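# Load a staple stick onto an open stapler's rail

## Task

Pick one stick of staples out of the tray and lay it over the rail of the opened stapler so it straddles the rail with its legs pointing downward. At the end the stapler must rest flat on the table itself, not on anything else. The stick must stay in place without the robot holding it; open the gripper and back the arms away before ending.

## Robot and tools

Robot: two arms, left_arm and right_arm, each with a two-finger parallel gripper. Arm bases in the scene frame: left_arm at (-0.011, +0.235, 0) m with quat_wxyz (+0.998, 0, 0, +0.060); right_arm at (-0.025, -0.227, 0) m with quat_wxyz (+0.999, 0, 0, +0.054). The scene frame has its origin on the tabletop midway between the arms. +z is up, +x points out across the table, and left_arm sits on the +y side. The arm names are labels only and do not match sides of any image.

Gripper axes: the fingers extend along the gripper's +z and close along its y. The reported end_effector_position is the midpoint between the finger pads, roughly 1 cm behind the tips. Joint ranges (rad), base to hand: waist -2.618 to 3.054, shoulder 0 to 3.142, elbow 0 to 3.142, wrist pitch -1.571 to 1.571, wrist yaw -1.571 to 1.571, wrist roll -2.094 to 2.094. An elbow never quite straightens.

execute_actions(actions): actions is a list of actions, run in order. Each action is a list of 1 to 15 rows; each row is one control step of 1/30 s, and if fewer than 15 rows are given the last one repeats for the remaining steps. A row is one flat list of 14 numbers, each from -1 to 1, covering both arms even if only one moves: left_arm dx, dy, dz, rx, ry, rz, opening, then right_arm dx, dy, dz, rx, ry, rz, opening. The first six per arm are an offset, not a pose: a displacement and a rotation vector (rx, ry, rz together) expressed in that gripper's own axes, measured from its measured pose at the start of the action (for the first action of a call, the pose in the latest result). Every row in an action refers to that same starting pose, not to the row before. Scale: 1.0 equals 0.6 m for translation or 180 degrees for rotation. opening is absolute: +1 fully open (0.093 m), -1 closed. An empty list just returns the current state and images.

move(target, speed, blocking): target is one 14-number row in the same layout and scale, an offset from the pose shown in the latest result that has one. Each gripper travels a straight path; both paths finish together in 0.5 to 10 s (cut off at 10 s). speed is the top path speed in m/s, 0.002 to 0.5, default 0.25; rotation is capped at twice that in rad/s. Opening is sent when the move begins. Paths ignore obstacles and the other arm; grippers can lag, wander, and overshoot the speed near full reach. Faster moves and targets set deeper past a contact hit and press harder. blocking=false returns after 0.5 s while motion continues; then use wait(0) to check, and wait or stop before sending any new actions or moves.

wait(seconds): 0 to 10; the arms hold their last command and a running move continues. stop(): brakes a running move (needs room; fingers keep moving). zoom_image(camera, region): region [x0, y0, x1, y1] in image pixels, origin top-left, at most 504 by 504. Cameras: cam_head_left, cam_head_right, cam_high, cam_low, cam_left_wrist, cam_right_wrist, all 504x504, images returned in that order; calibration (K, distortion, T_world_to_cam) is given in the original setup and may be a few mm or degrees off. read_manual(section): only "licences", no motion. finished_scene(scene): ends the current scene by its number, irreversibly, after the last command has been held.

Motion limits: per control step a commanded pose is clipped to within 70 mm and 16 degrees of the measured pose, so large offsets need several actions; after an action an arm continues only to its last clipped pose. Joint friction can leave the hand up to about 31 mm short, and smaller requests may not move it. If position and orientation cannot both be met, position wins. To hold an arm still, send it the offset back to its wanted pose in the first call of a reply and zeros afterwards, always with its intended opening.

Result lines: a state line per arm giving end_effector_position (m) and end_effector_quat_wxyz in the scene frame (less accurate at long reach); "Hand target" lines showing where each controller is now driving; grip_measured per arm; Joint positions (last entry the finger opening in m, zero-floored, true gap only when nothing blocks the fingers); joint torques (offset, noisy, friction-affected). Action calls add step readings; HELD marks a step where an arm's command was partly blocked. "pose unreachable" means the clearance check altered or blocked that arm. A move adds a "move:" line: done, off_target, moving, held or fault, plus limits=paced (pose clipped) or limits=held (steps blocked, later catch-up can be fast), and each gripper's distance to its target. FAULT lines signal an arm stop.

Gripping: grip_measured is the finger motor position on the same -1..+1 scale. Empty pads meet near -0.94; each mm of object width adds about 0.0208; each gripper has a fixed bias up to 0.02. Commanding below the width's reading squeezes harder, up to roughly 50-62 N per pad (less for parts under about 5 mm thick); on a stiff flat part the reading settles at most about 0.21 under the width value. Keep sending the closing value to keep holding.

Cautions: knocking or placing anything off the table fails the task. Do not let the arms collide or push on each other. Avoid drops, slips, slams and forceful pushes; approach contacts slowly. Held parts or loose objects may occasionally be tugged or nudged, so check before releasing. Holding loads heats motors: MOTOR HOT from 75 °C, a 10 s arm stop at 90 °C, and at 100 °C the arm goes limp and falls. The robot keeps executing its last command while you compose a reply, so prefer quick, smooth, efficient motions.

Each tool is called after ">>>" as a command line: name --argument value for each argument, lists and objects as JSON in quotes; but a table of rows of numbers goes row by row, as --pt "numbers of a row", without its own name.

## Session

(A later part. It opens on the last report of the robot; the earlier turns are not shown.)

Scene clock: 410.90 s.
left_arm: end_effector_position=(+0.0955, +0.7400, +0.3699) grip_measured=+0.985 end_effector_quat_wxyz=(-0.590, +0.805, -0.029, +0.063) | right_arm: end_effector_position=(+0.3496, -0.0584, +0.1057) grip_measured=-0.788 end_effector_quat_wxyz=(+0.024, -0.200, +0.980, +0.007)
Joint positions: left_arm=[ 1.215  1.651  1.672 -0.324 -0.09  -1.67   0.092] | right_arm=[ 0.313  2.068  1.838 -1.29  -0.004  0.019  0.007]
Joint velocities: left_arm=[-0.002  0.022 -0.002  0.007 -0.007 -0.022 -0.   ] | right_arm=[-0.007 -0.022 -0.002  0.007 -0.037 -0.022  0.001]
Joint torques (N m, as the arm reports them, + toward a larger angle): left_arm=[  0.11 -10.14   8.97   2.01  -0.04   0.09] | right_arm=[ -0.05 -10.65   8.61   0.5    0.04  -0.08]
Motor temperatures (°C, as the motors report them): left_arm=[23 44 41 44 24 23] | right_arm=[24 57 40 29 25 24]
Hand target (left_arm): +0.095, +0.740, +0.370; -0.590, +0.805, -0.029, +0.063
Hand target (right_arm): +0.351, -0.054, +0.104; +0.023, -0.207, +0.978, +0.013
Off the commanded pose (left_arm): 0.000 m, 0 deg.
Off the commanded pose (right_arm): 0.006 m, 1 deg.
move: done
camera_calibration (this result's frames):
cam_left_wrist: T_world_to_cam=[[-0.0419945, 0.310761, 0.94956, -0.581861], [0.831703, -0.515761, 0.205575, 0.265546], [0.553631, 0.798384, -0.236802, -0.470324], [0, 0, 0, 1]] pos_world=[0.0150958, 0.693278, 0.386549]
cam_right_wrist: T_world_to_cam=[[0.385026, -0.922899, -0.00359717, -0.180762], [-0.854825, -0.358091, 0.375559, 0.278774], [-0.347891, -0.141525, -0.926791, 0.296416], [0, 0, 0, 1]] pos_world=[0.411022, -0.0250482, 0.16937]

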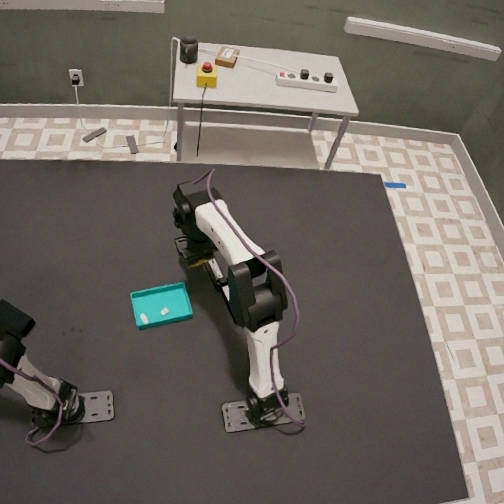

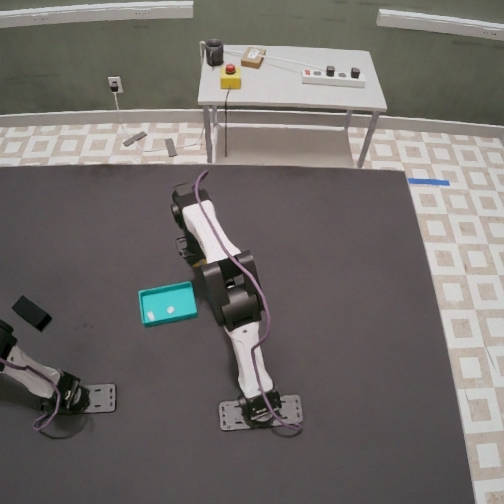

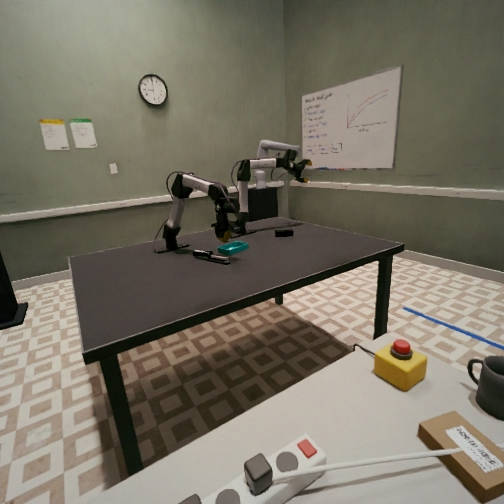

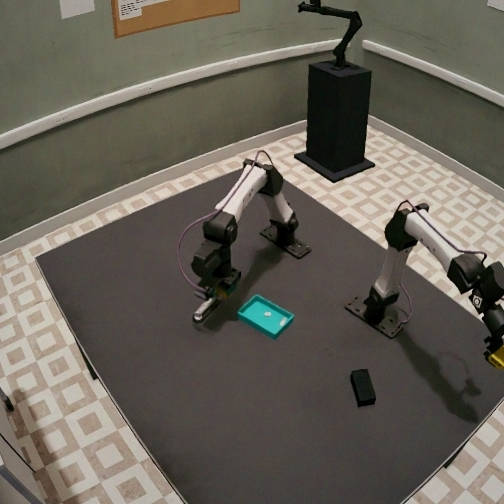

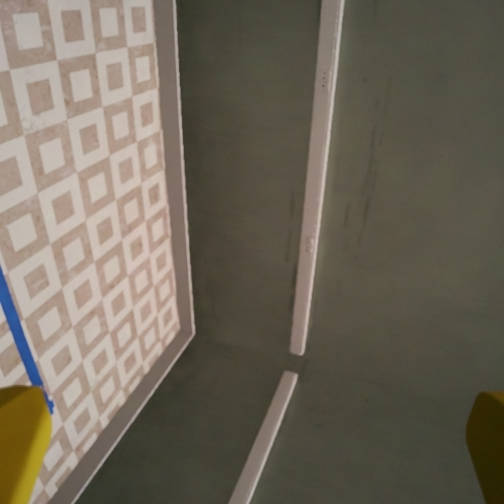

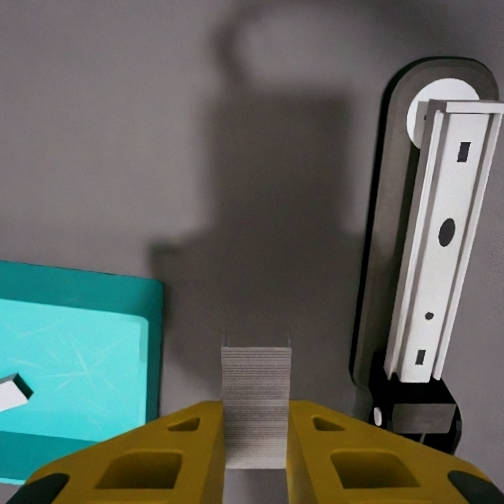

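>>> move --target '[0,0,0,0,0,0,1,-0.01,-0.09,0.04,0.008,0.015,0,-0.8]' --speed 0.1

Scene clock: 426.97 s.
left_arm: end_effector_position=(+0.0955, +0.7400, +0.3699) grip_measured=+0.985 end_effector_quat_wxyz=(-0.590, +0.805, -0.029, +0.063) | right_arm: end_effector_position=(+0.3716, -0.1038, +0.0835) grip_measured=-0.788 end_effector_quat_wxyz=(+0.001, -0.195, +0.981, -0.005)
Joint positions: left_arm=[ 1.215  1.651  1.672 -0.324 -0.09  -1.67   0.092] | right_arm=[ 0.197  2.141  1.861 -1.29   0.01  -0.089  0.007]
Joint velocities: left_arm=[-0.012 -0.007  0.002 -0.037  0.037  0.051 -0.   ] | right_arm=[-0.002 -0.012 -0.017  0.022 -0.022 -0.051 -0.   ]
Joint torques (N m, as the arm reports them, + toward a larger angle): left_arm=[  0.16 -10.11   8.95   2.02  -0.03   0.09] | right_arm=[ -0.42 -10.91   9.15   0.36   0.21  -0.04]
Motor temperatures (°C, as the motors report them): left_arm=[23 44 41 45 24 23] | right_arm=[24 57 42 29 25 24]
Hand target (left_arm): +0.095, +0.740, +0.370; -0.590, +0.805, -0.029, +0.063
Hand target (right_arm): +0.377, -0.105, +0.082; +0.003, -0.200, +0.980, -0.010
Off the commanded pose (left_arm): 0.000 m, 0 deg.
Off the commanded pose (right_arm): 0.006 m, 1 deg.
move: done
camera_calibration (this result's frames):
cam_left_wrist: T_world_to_cam=[[-0.0419945, 0.310761, 0.94956, -0.581861], [0.831703, -0.515761, 0.205575, 0.265546], [0.553631, 0.798384, -0.236802, -0.470324], [0, 0, 0, 1]] pos_world=[0.0150958, 0.693278, 0.386549]
cam_right_wrist: T_world_to_cam=[[0.376749, -0.926244, 0.0114655, -0.229762], [-0.842193, -0.337355, 0.420597, 0.283294], [-0.385708, -0.168116, -0.907175, 0.286709], [0, 0, 0, 1]] pos_world=[0.435736, -0.069045, 0.143577]

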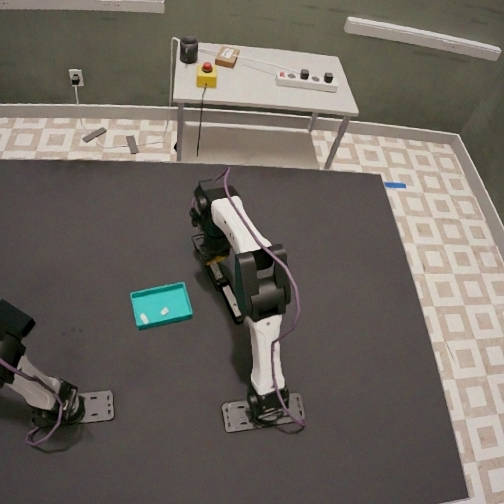

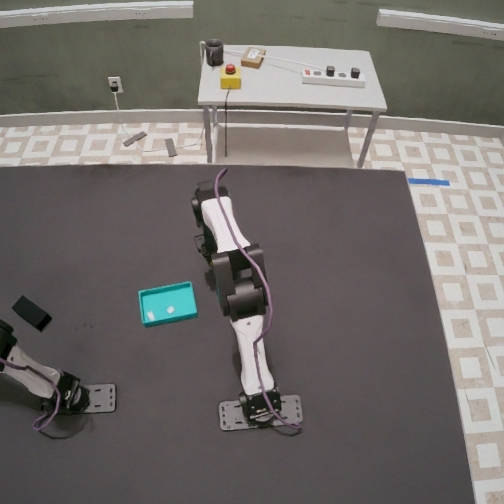

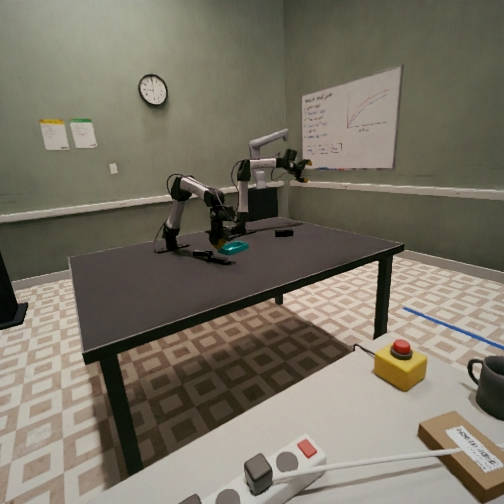

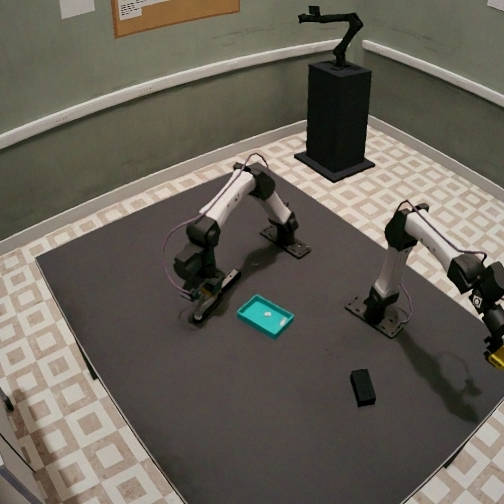

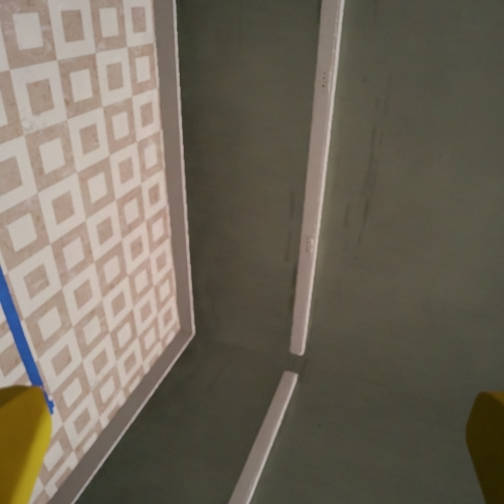

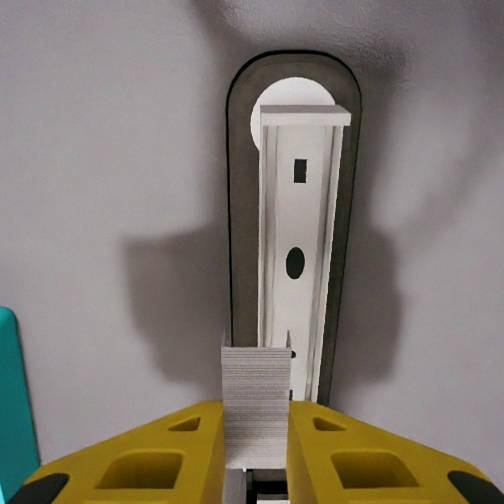

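>>> move --target '[0,0,0,0,0,0,1,-0.04,-0.022,0.015,0,0,0.012,-0.8]' --speed 0.05

Scene clock: 431.73 s.
left_arm: end_effector_position=(+0.0955, +0.7400, +0.3699) grip_measured=+0.985 end_effector_quat_wxyz=(-0.590, +0.805, -0.029, +0.063) | right_arm: end_effector_position=(+0.3973, -0.1045, +0.0771) grip_measured=-0.788 end_effector_quat_wxyz=(+0.008, -0.185, +0.983, -0.004)
Joint positions: left_arm=[ 1.215  1.651  1.672 -0.324 -0.09  -1.67   0.092] | right_arm=[ 0.178  2.237  1.991 -1.309  0.01  -0.086  0.007]
Joint velocities: left_arm=[ 0.002  0.012  0.002 -0.007 -0.007  0.022 -0.   ] | right_arm=[-0.007  0.002  0.017 -0.081  0.081 -0.022  0.   ]
Joint torques (N m, as the arm reports them, + toward a larger angle): left_arm=[  0.14 -10.15   8.93   2.03  -0.02   0.12] | right_arm=[ -0.79 -11.64   9.11   0.33   0.05   0.14]
Motor temperatures (°C, as the motors report them): left_arm=[23 44 41 45 24 23] | right_arm=[24 57 43 28 25 24]
Hand target (left_arm): +0.095, +0.740, +0.370; -0.590, +0.805, -0.029, +0.063
Hand target (right_arm): +0.399, -0.107, +0.074; +0.001, -0.177, +0.984, -0.005
Off the commanded pose (left_arm): 0.000 m, 0 deg.
Off the commanded pose (right_arm): 0.004 m, 1 deg.
move: done
camera_calibration (this result's frames):
cam_left_wrist: T_world_to_cam=[[-0.0419945, 0.310761, 0.94956, -0.581861], [0.831703, -0.515761, 0.205575, 0.265546], [0.553631, 0.798384, -0.236802, -0.470324], [0, 0, 0, 1]] pos_world=[0.0150958, 0.693278, 0.386549]
cam_right_wrist: T_world_to_cam=[[0.356358, -0.934265, 0.012579, -0.232847], [-0.854949, -0.320615, 0.407761, 0.315236], [-0.376924, -0.156064, -0.913002, 0.288909], [0, 0, 0, 1]] pos_world=[0.461384, -0.0713831, 0.138163]

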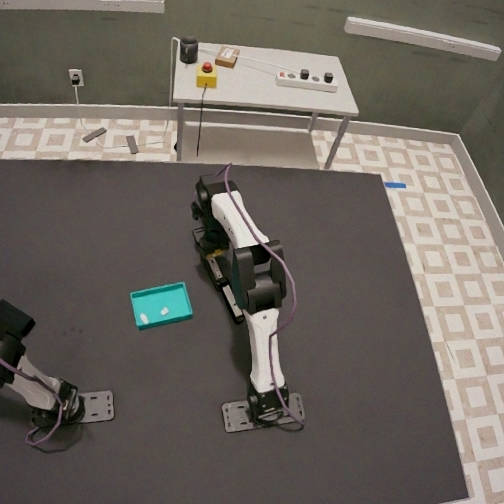

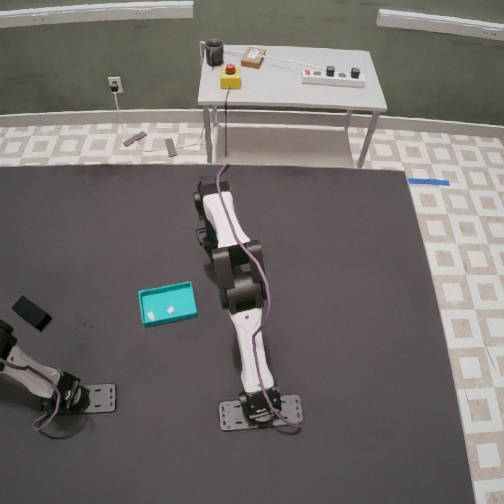

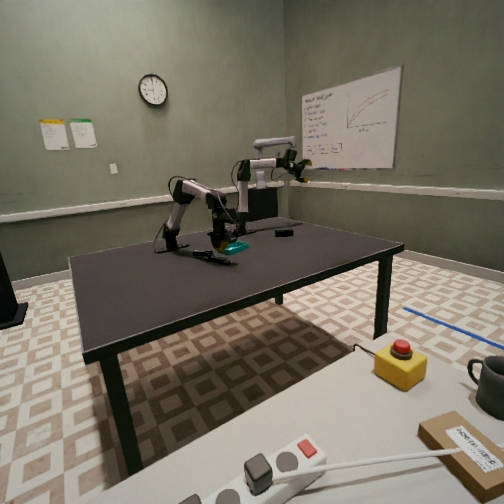

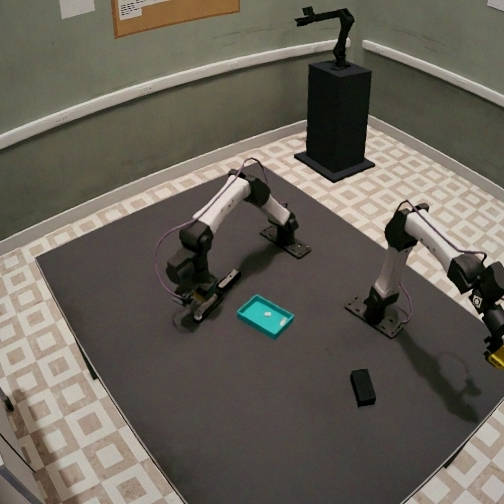

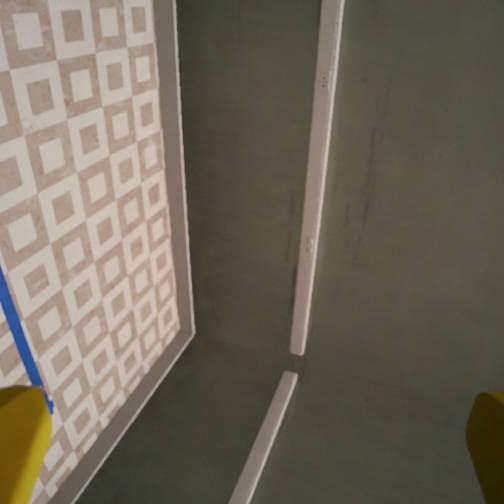

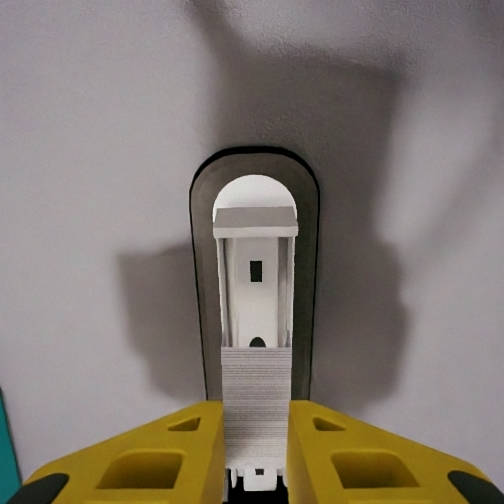

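Centred. Descend, compensating the outward drift.

>>> execute_actions --actions '[[[0,0,0,0,0,0,1,0.008,0,0.025,0.005,0.005,0,-0.8]],[[0,0,0,0,0,0,1,0.004,0,0.015,0,0,0,-0.8]]]'

Scene clock: 436.73 s.
left_arm: end_effector_position=(+0.0955, +0.7400, +0.3699) grip_measured=+0.985 end_effector_quat_wxyz=(-0.590, +0.805, -0.029, +0.063) | right_arm: end_effector_position=(+0.3946, -0.1061, +0.0614) grip_measured=-0.788 end_effector_quat_wxyz=(+0.005, -0.184, +0.983, -0.007)
Joint positions: left_arm=[ 1.215  1.651  1.672 -0.324 -0.09  -1.67   0.092] | right_arm=[ 0.178  2.233  1.921 -1.25   0.014 -0.086  0.007]
Joint velocities: left_arm=[-0.012  0.012  0.012  0.051 -0.007 -0.007 -0.   ] | right_arm=[ 0.002 -0.002 -0.002  0.022  0.066  0.007  0.001]
Joint torques (N m, as the arm reports them, + toward a larger angle): left_arm=[  0.13 -10.13   8.93   2.    -0.08   0.12] | right_arm=[ -0.38 -13.28   5.72   0.51   0.07   0.07]
Motor temperatures (°C, as the motors report them): left_arm=[23 44 41 45 24 23] | right_arm=[24 57 43 28 25 24]
Hand target (left_arm): +0.095, +0.740, +0.370; -0.590, +0.805, -0.029, +0.063
Hand target (right_arm): +0.393, -0.107, +0.058; +0.004, -0.184, +0.983, -0.007
Off the commanded pose (left_arm): 0.000 m, 0 deg.
Off the commanded pose (right_arm): 0.003 m, 0 deg.
Step readings (end_effector_position; steps 1 to 15: 1st action; 16 to 30: 2nd action):
0: left_arm (+0.0955, +0.7400, +0.3699) | right_arm (+0.3966, -0.1047, +0.0774)
1: left_arm (+0.0955, +0.7400, +0.3699) | right_arm (+0.3967, -0.1048, +0.0762)
2: left_arm (+0.0955, +0.7400, +0.3699) | right_arm (+0.3964, -0.1050, +0.0744)
4: left_arm (+0.0955, +0.7400, +0.3699) | right_arm (+0.3943, -0.1058, +0.0701)
8: left_arm (+0.0955, +0.7400, +0.3699) | right_arm (+0.3929, -0.1064, +0.0676)
15: left_arm (+0.0955, +0.7400, +0.3699) | right_arm (+0.3950, -0.1060, +0.0676)
16: left_arm (+0.0955, +0.7400, +0.3699) | right_arm (+0.3951, -0.1059, +0.0666)
17: left_arm (+0.0955, +0.7400, +0.3699) | right_arm (+0.3950, -0.1060, +0.0655)
19: left_arm (+0.0955, +0.7400, +0.3699) | right_arm (+0.3939, -0.1063, +0.0629)
23: left_arm (+0.0955, +0.7400, +0.3699) | right_arm (+0.3933, -0.1065, +0.0614)
30: end_effector_position above
camera_calibration (this result's frames):
cam_left_wrist: T_world_to_cam=[[-0.0419945, 0.310761, 0.94956, -0.581861], [0.831703, -0.515761, 0.205575, 0.265546], [0.553631, 0.798384, -0.236802, -0.470324], [0, 0, 0, 1]] pos_world=[0.0150958, 0.693278, 0.386549]
cam_right_wrist: T_world_to_cam=[[0.355654, -0.934469, 0.0166839, -0.233179], [-0.853488, -0.317455, 0.413257, 0.318301], [-0.380879, -0.161216, -0.910462, 0.274192], [0, 0, 0, 1]] pos_world=[0.459031, -0.0726481, 0.121992]

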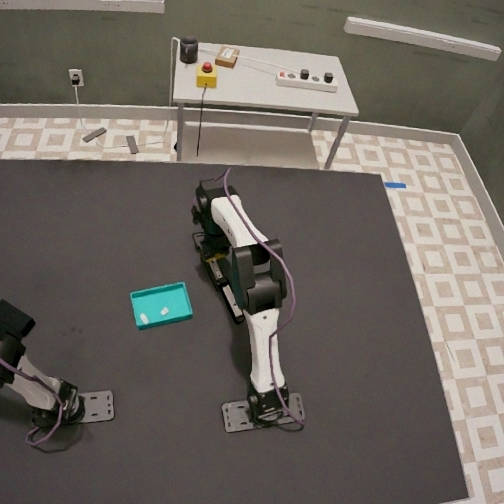

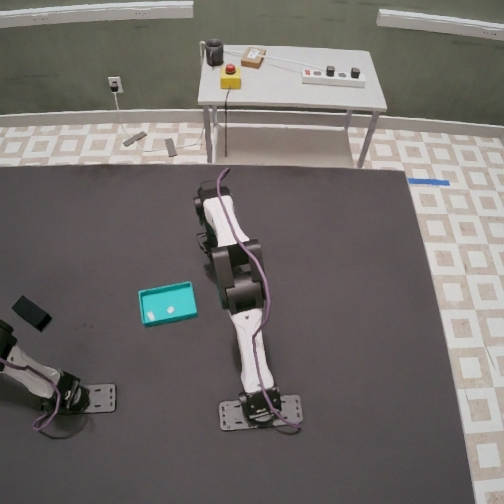

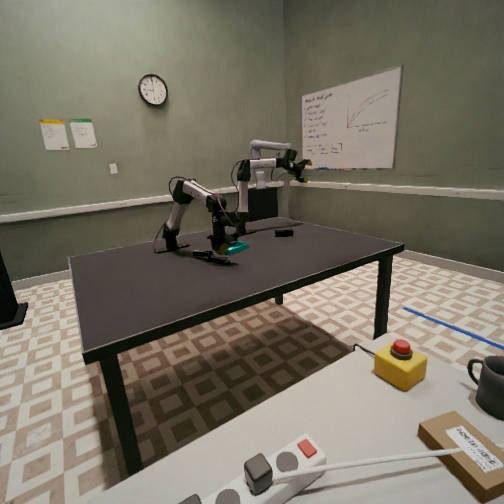

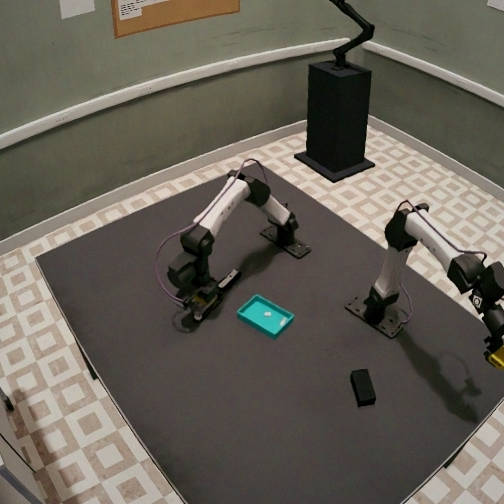

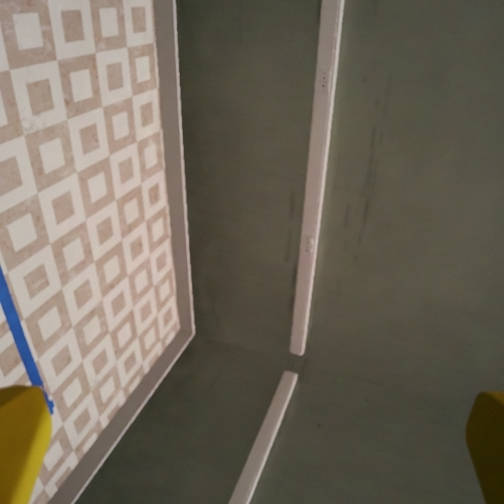

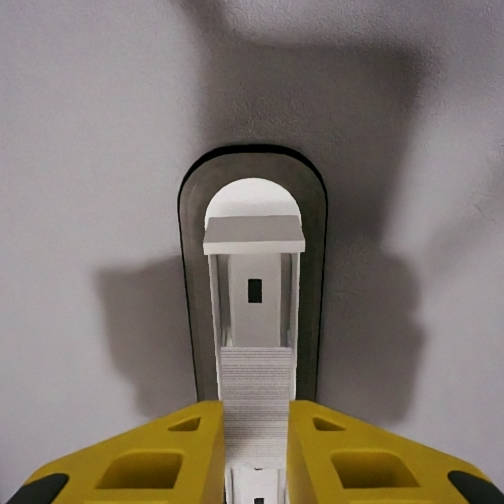

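>>> execute_actions --actions '[[[0,0,0,0,0,0,1,0.004,0,0.02,0,0,0,-0.8]],[[0,0,0,0,0,0,1,0.003,0,0.015,0,0,0,-0.8]]]'

>>> zoom_image --camera "cam_right_wrist" --region '[150,200,370,504]'

Scene clock: 444.87 s.
left_arm: end_effector_position=(+0.0955, +0.7400, +0.3699) grip_measured=+0.985 end_effector_quat_wxyz=(-0.590, +0.805, -0.029, +0.063) | right_arm: end_effector_position=(+0.3956, -0.1058, +0.0492) grip_measured=-0.788 end_effector_quat_wxyz=(+0.011, -0.184, +0.983, -0.006)
Joint positions: left_arm=[ 1.215  1.651  1.672 -0.324 -0.09  -1.67   0.092] | right_arm=[ 0.178  2.231  1.869 -1.189  0.014 -0.086  0.007]
Joint velocities: left_arm=[-0.002  0.017  0.007  0.007 -0.022  0.037  0.001] | right_arm=[ 0.017 -0.002 -0.017 -0.022  0.022  0.051  0.   ]
Joint torques (N m, as the arm reports them, + toward a larger angle): left_arm=[  0.13 -10.12   9.03   2.01  -0.02   0.1 ] | right_arm=[ -0.36 -13.1    5.72   0.52   0.1    0.04]
Motor temperatures (°C, as the motors report them): left_arm=[23 44 41 45 24 23] | right_arm=[24 59 42 28 25 24]
Hand target (left_arm): +0.095, +0.740, +0.370; -0.590, +0.805, -0.029, +0.063
Hand target (right_arm): +0.393, -0.107, +0.045; +0.008, -0.184, +0.983, -0.006
Off the commanded pose (left_arm): 0.000 m, 0 deg.
Off the commanded pose (right_arm): 0.005 m, 0 deg.
Step readings (end_effector_position; steps 1 to 15: 1st action; 16 to 30: 2nd action):
0: left_arm (+0.0955, +0.7400, +0.3699) | right_arm (+0.3949, -0.1060, +0.0614)
1: left_arm (+0.0955, +0.7400, +0.3699) | right_arm (+0.3951, -0.1059, +0.0605)
2: left_arm (+0.0955, +0.7400, +0.3699) | right_arm (+0.3950, -0.1060, +0.0589)
4: left_arm (+0.0955, +0.7400, +0.3699) | right_arm (+0.3934, -0.1064, +0.0554)
8: left_arm (+0.0955, +0.7400, +0.3699) | right_arm (+0.3927, -0.1066, +0.0536)
15: left_arm (+0.0955, +0.7400, +0.3699) | right_arm (+0.3946, -0.1061, +0.0536)
16: left_arm (+0.0955, +0.7400, +0.3699) | right_arm (+0.3948, -0.1060, +0.0530)
17: left_arm (+0.0955, +0.7400, +0.3699) | right_arm (+0.3950, -0.1060, +0.0521)
19: left_arm (+0.0955, +0.7400, +0.3699) | right_arm (+0.3945, -0.1061, +0.0501)
23: left_arm (+0.0955, +0.7400, +0.3699) | right_arm (+0.3944, -0.1061, +0.0492)
30: end_effector_position above
camera_calibration (this result's frames):
cam_left_wrist: T_world_to_cam=[[-0.0419945, 0.310761, 0.94956, -0.581861], [0.831703, -0.515761, 0.205575, 0.265546], [0.553631, 0.798384, -0.236802, -0.470324], [0, 0, 0, 1]] pos_world=[0.0150958, 0.693278, 0.386549]
cam_right_wrist: T_world_to_cam=[[0.355473, -0.934522, 0.0175472, -0.233028], [-0.857821, -0.318727, 0.403183, 0.326322], [-0.37119, -0.158373, -0.914951, 0.26015], [0, 0, 0, 1]] pos_world=[0.459326, -0.0725615, 0.110546]

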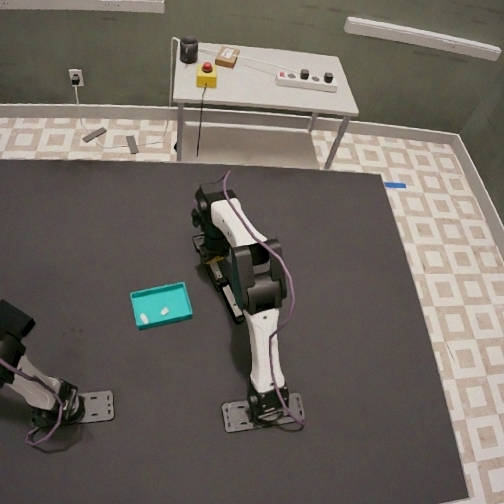

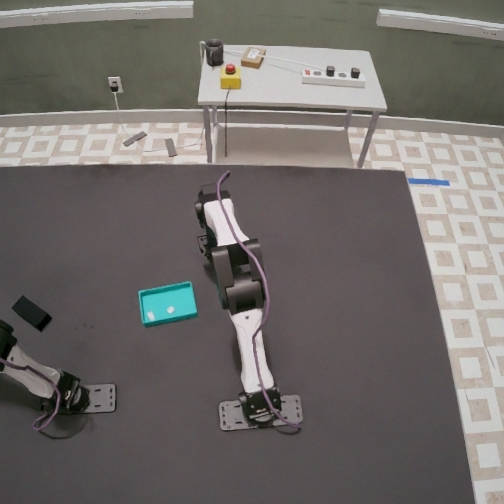

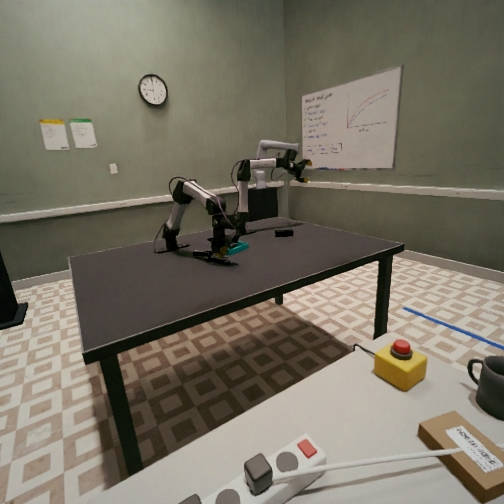

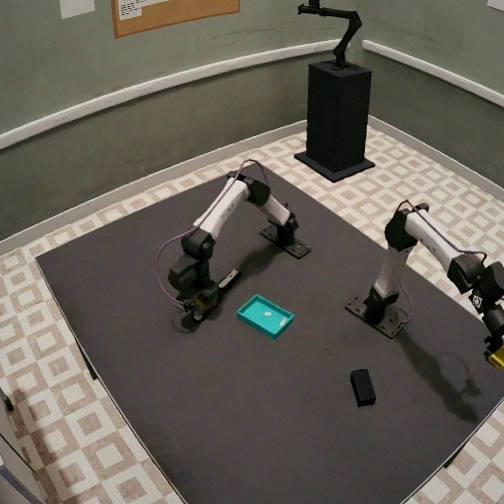

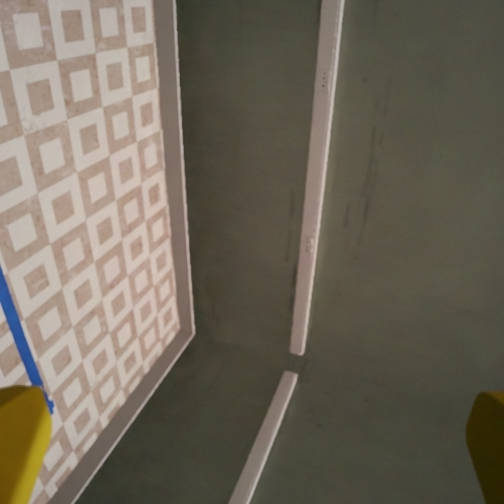

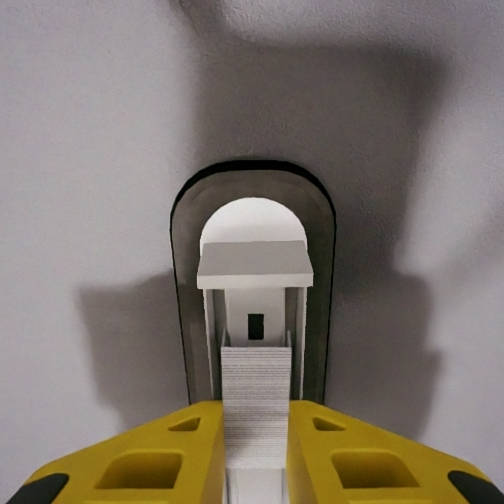

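Region (150, 200, 370, 504) of cam_right_wrist's 504x504 image, scaled by 1.658, with more detail than that image has; it fills the left 365 columns of this view, and the rest is white.

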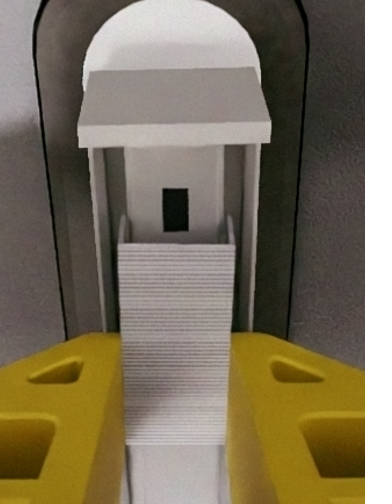

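Centred. Continue down until rest.

>>> execute_actions --actions '[[[0,0,0,0,0,0,1,0.003,0,0.015,0,0,0,-0.8]]]'

>>> zoom_image --camera "cam_right_wrist" --region '[150,200,370,504]'

Scene clock: 450.03 s.
left_arm: end_effector_position=(+0.0955, +0.7400, +0.3699) grip_measured=+0.985 end_effector_quat_wxyz=(-0.590, +0.805, -0.029, +0.063) | right_arm: end_effector_position=(+0.3963, -0.1057, +0.0464) grip_measured=-0.788 end_effector_quat_wxyz=(+0.013, -0.184, +0.983, -0.006)
Joint positions: left_arm=[ 1.215  1.651  1.672 -0.324 -0.09  -1.67   0.092] | right_arm=[ 0.178  2.231  1.858 -1.173  0.015 -0.086  0.007]
Joint velocities: left_arm=[ 0.002  0.027  0.002 -0.051  0.007 -0.022 -0.001] | right_arm=[ 0.007 -0.007  0.012 -0.037  0.037  0.007 -0.001]
Joint torques (N m, as the arm reports them, + toward a larger angle): left_arm=[  0.13 -10.11   8.99   1.99  -0.04   0.1 ] | right_arm=[ -0.38 -12.98   5.13   0.59   0.12   0.05]
Motor temperatures (°C, as the motors report them): left_arm=[23 44 41 45 24 23] | right_arm=[24 60 42 28 25 24]
Hand target (left_arm): +0.095, +0.740, +0.370; -0.590, +0.805, -0.029, +0.063
Hand target (right_arm): +0.394, -0.106, +0.040; +0.011, -0.184, +0.983, -0.006
Off the commanded pose (left_arm): 0.000 m, 0 deg.
Off the commanded pose (right_arm): 0.007 m, 0 deg.
Step readings (end_effector_position):
0: left_arm (+0.0955, +0.7400, +0.3699) | right_arm (+0.3958, -0.1057, +0.0492)
1: left_arm (+0.0955, +0.7400, +0.3699) | right_arm (+0.3959, -0.1057, +0.0485)
2: left_arm (+0.0955, +0.7400, +0.3699) | right_arm (+0.3962, -0.1057, +0.0479)
4: left_arm (+0.0955, +0.7400, +0.3699) | right_arm (+0.3964, -0.1057, +0.0465)
8: left_arm (+0.0955, +0.7400, +0.3699) | right_arm (+0.3963, -0.1057, +0.0464)
15: end_effector_position above
camera_calibration (this result's frames):
cam_left_wrist: T_world_to_cam=[[-0.0419945, 0.310761, 0.94956, -0.581861], [0.831703, -0.515761, 0.205575, 0.265546], [0.553631, 0.798384, -0.236802, -0.470324], [0, 0, 0, 1]] pos_world=[0.0150958, 0.693278, 0.386549]
cam_right_wrist: T_world_to_cam=[[0.355373, -0.934538, 0.0186641, -0.233181], [-0.859675, -0.318935, 0.399049, 0.329013], [-0.366974, -0.157856, -0.91674, 0.256405], [0, 0, 0, 1]] pos_world=[0.459804, -0.0725074, 0.108117]

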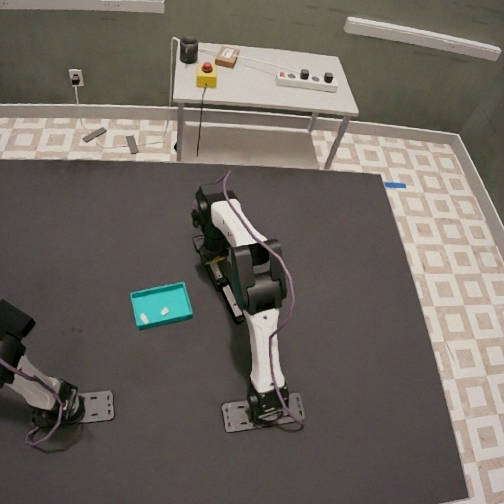

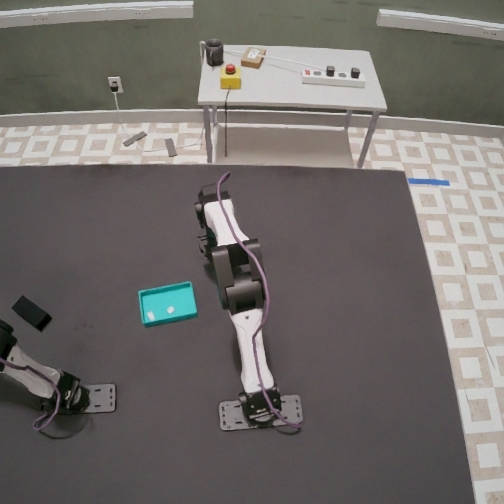

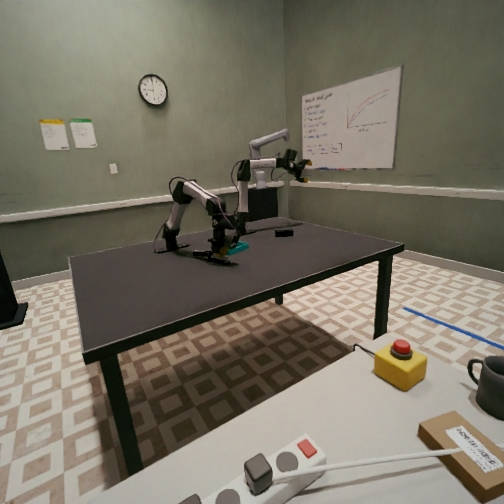

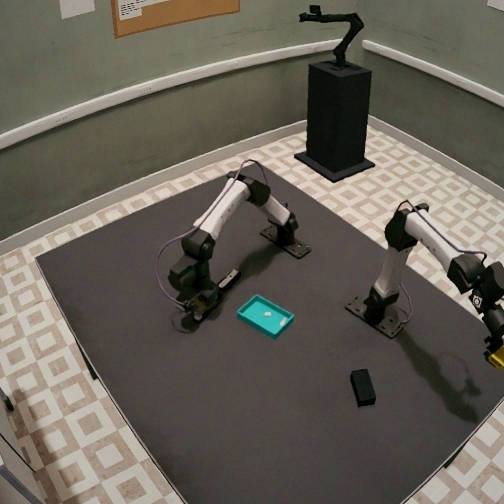

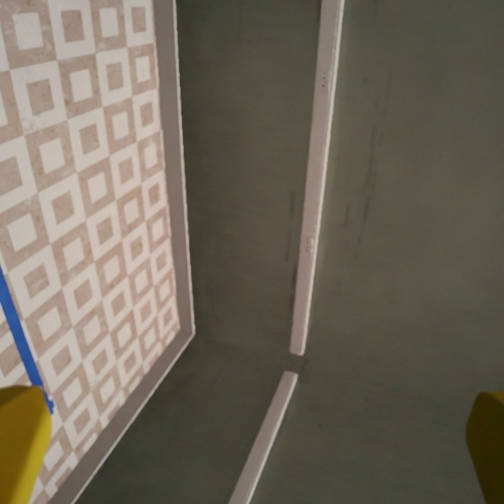

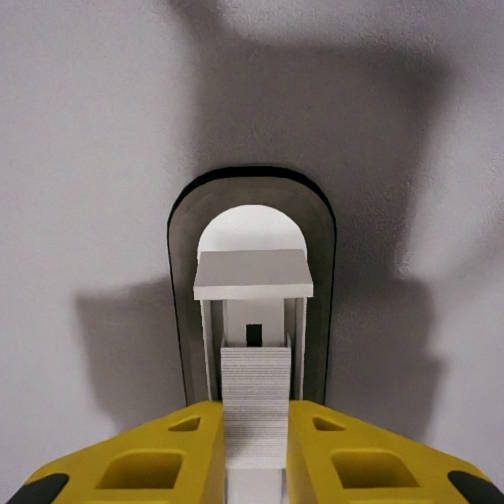

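Region (150, 200, 370, 504) of cam_right_wrist's 504x504 image, scaled by 1.658, with more detail than that image has; it fills the left 365 columns of this view, and the rest is white.

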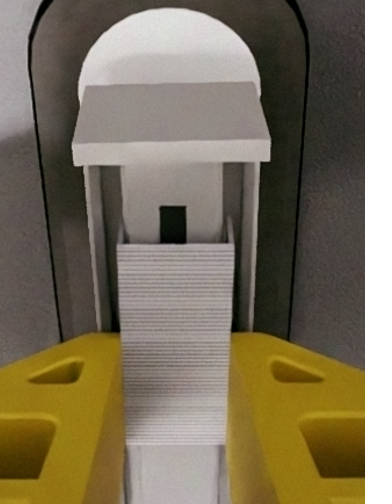

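>>> execute_actions --actions '[[[0,0,0,0,0,0,1,0,0,0,0,0,0,-0.55]],[[0,0,0,0,0,0,1,0,0,0,0,0,0,-0.4]],[[0,0,0,0,0,0,1,0,0,-0.06,0,0,0,-0.4]]]'

>>> zoom_image --camera "cam_right_wrist" --region '[150,200,370,504]'

Scene clock: 457.03 s.
left_arm: end_effector_position=(+0.0955, +0.7400, +0.3699) grip_measured=+0.985 end_effector_quat_wxyz=(-0.590, +0.805, -0.029, +0.063) | right_arm: end_effector_position=(+0.3966, -0.1059, +0.0812) grip_measured=-0.402 end_effector_quat_wxyz=(+0.018, -0.184, +0.983, -0.007)
Joint positions: left_arm=[ 1.215  1.651  1.672 -0.324 -0.09  -1.67   0.092] | right_arm=[ 0.178  2.21   1.962 -1.288  0.017 -0.086  0.026]
Joint velocities: left_arm=[-0.007  0.002  0.002  0.037  0.022 -0.081 -0.   ] | right_arm=[-0.002  0.002  0.007 -0.051 -0.037  0.051 -0.001]
Joint torques (N m, as the arm reports them, + toward a larger angle): left_arm=[  0.17 -10.07   8.92   2.01  -0.01   0.1 ] | right_arm=[ -0.25 -12.65   8.73   0.4    0.11   0.05]
Motor temperatures (°C, as the motors report them): left_arm=[23 44 41 45 24 23] | right_arm=[24 61 41 28 25 24]
Hand target (left_arm): +0.095, +0.740, +0.370; -0.590, +0.805, -0.029, +0.063
Hand target (right_arm): +0.395, -0.106, +0.083; +0.014, -0.184, +0.983, -0.007
Off the commanded pose (left_arm): 0.000 m, 0 deg.
Off the commanded pose (right_arm): 0.002 m, 0 deg.
Step readings (end_effector_position; steps 1 to 15: 1st action; 16 to 30: 2nd action; 31 to 45: 3rd action):
0: left_arm (+0.0955, +0.7400, +0.3699) | right_arm (+0.3963, -0.1057, +0.0464)
1: left_arm (+0.0955, +0.7400, +0.3699) | right_arm (+0.3963, -0.1058, +0.0464)
2: left_arm (+0.0955, +0.7400, +0.3699) | right_arm (+0.3965, -0.1059, +0.0471)
4: left_arm (+0.0955, +0.7400, +0.3699) | right_arm (+0.3965, -0.1059, +0.0471)
8: left_arm (+0.0955, +0.7400, +0.3699) | right_arm (+0.3965, -0.1059, +0.0471)
15: left_arm (+0.0955, +0.7400, +0.3699) | right_arm (+0.3965, -0.1059, +0.0471)
16: left_arm (+0.0955, +0.7400, +0.3699) | right_arm (+0.3965, -0.1059, +0.0471)
17: left_arm (+0.0955, +0.7400, +0.3699) | right_arm (+0.3965, -0.1059, +0.0471)
19: left_arm (+0.0955, +0.7400, +0.3699) | right_arm (+0.3965, -0.1059, +0.0471)
23: left_arm (+0.0955, +0.7400, +0.3699) | right_arm (+0.3965, -0.1059, +0.0471)
30: left_arm (+0.0955, +0.7400, +0.3699) | right_arm (+0.3965, -0.1059, +0.0471)
31: left_arm (+0.0955, +0.7400, +0.3699) | right_arm (+0.3960, -0.1061, +0.0501)
32: left_arm (+0.0955, +0.7400, +0.3699) | right_arm (+0.3953, -0.1063, +0.0541)
34: left_arm (+0.0955, +0.7400, +0.3699) | right_arm (+0.3981, -0.1054, +0.0658)
38: left_arm (+0.0955, +0.7400, +0.3699) | right_arm (+0.4017, -0.1044, +0.0807)
45: end_effector_position above
camera_calibration (this result's frames):
cam_left_wrist: T_world_to_cam=[[-0.0419945, 0.310761, 0.94956, -0.581861], [0.831703, -0.515761, 0.205575, 0.265546], [0.553631, 0.798384, -0.236802, -0.470324], [0, 0, 0, 1]] pos_world=[0.0150958, 0.693278, 0.386549]
cam_right_wrist: T_world_to_cam=[[0.355141, -0.934579, 0.0209256, -0.234195], [-0.863471, -0.319378, 0.390404, 0.317469], [-0.35818, -0.156717, -0.920406, 0.285235], [0, 0, 0, 1]] pos_world=[0.459463, -0.0727802, 0.143491]

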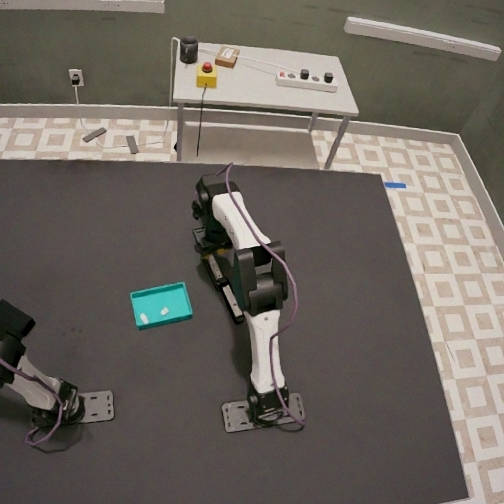

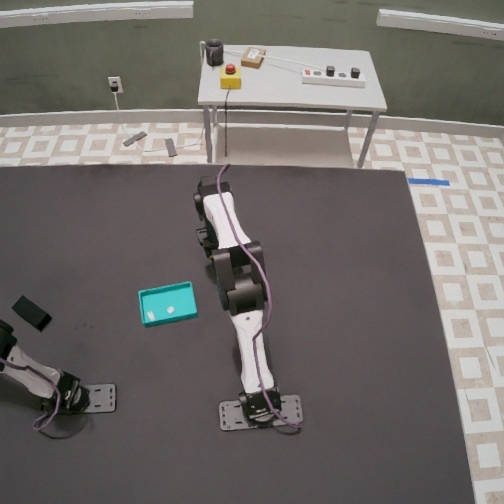

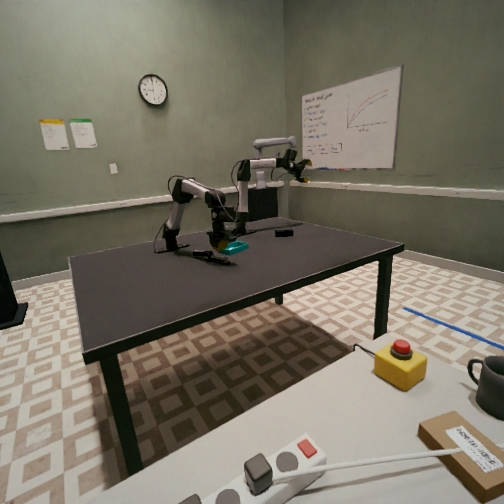

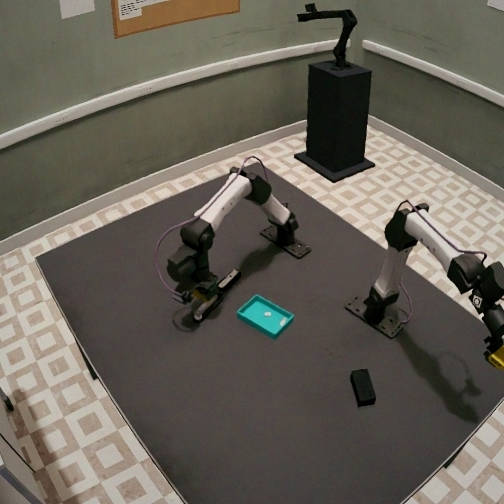

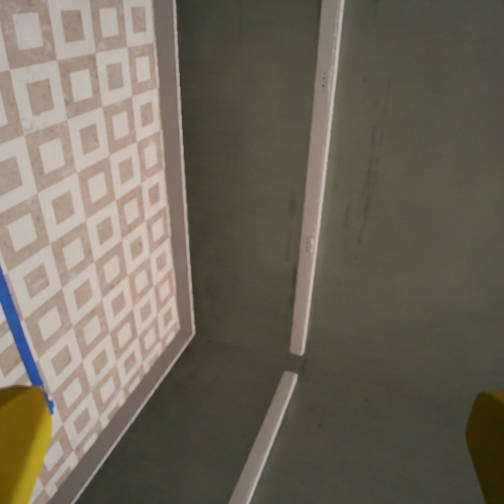

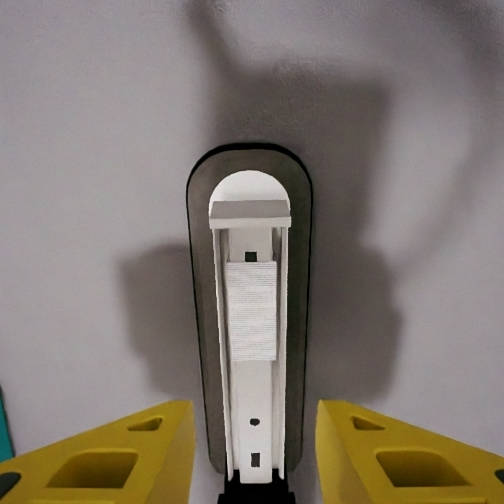

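Region (150, 200, 370, 504) of cam_right_wrist's 504x504 image, scaled by 1.658, with more detail than that image has; it fills the left 365 columns of this view, and the rest is white.

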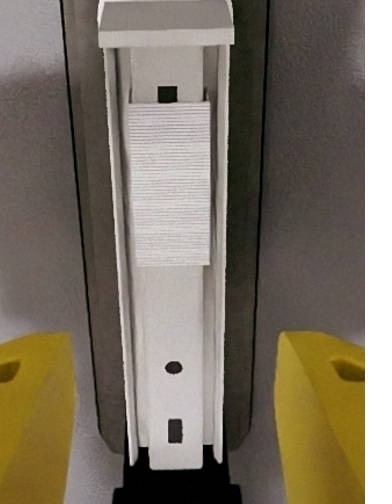

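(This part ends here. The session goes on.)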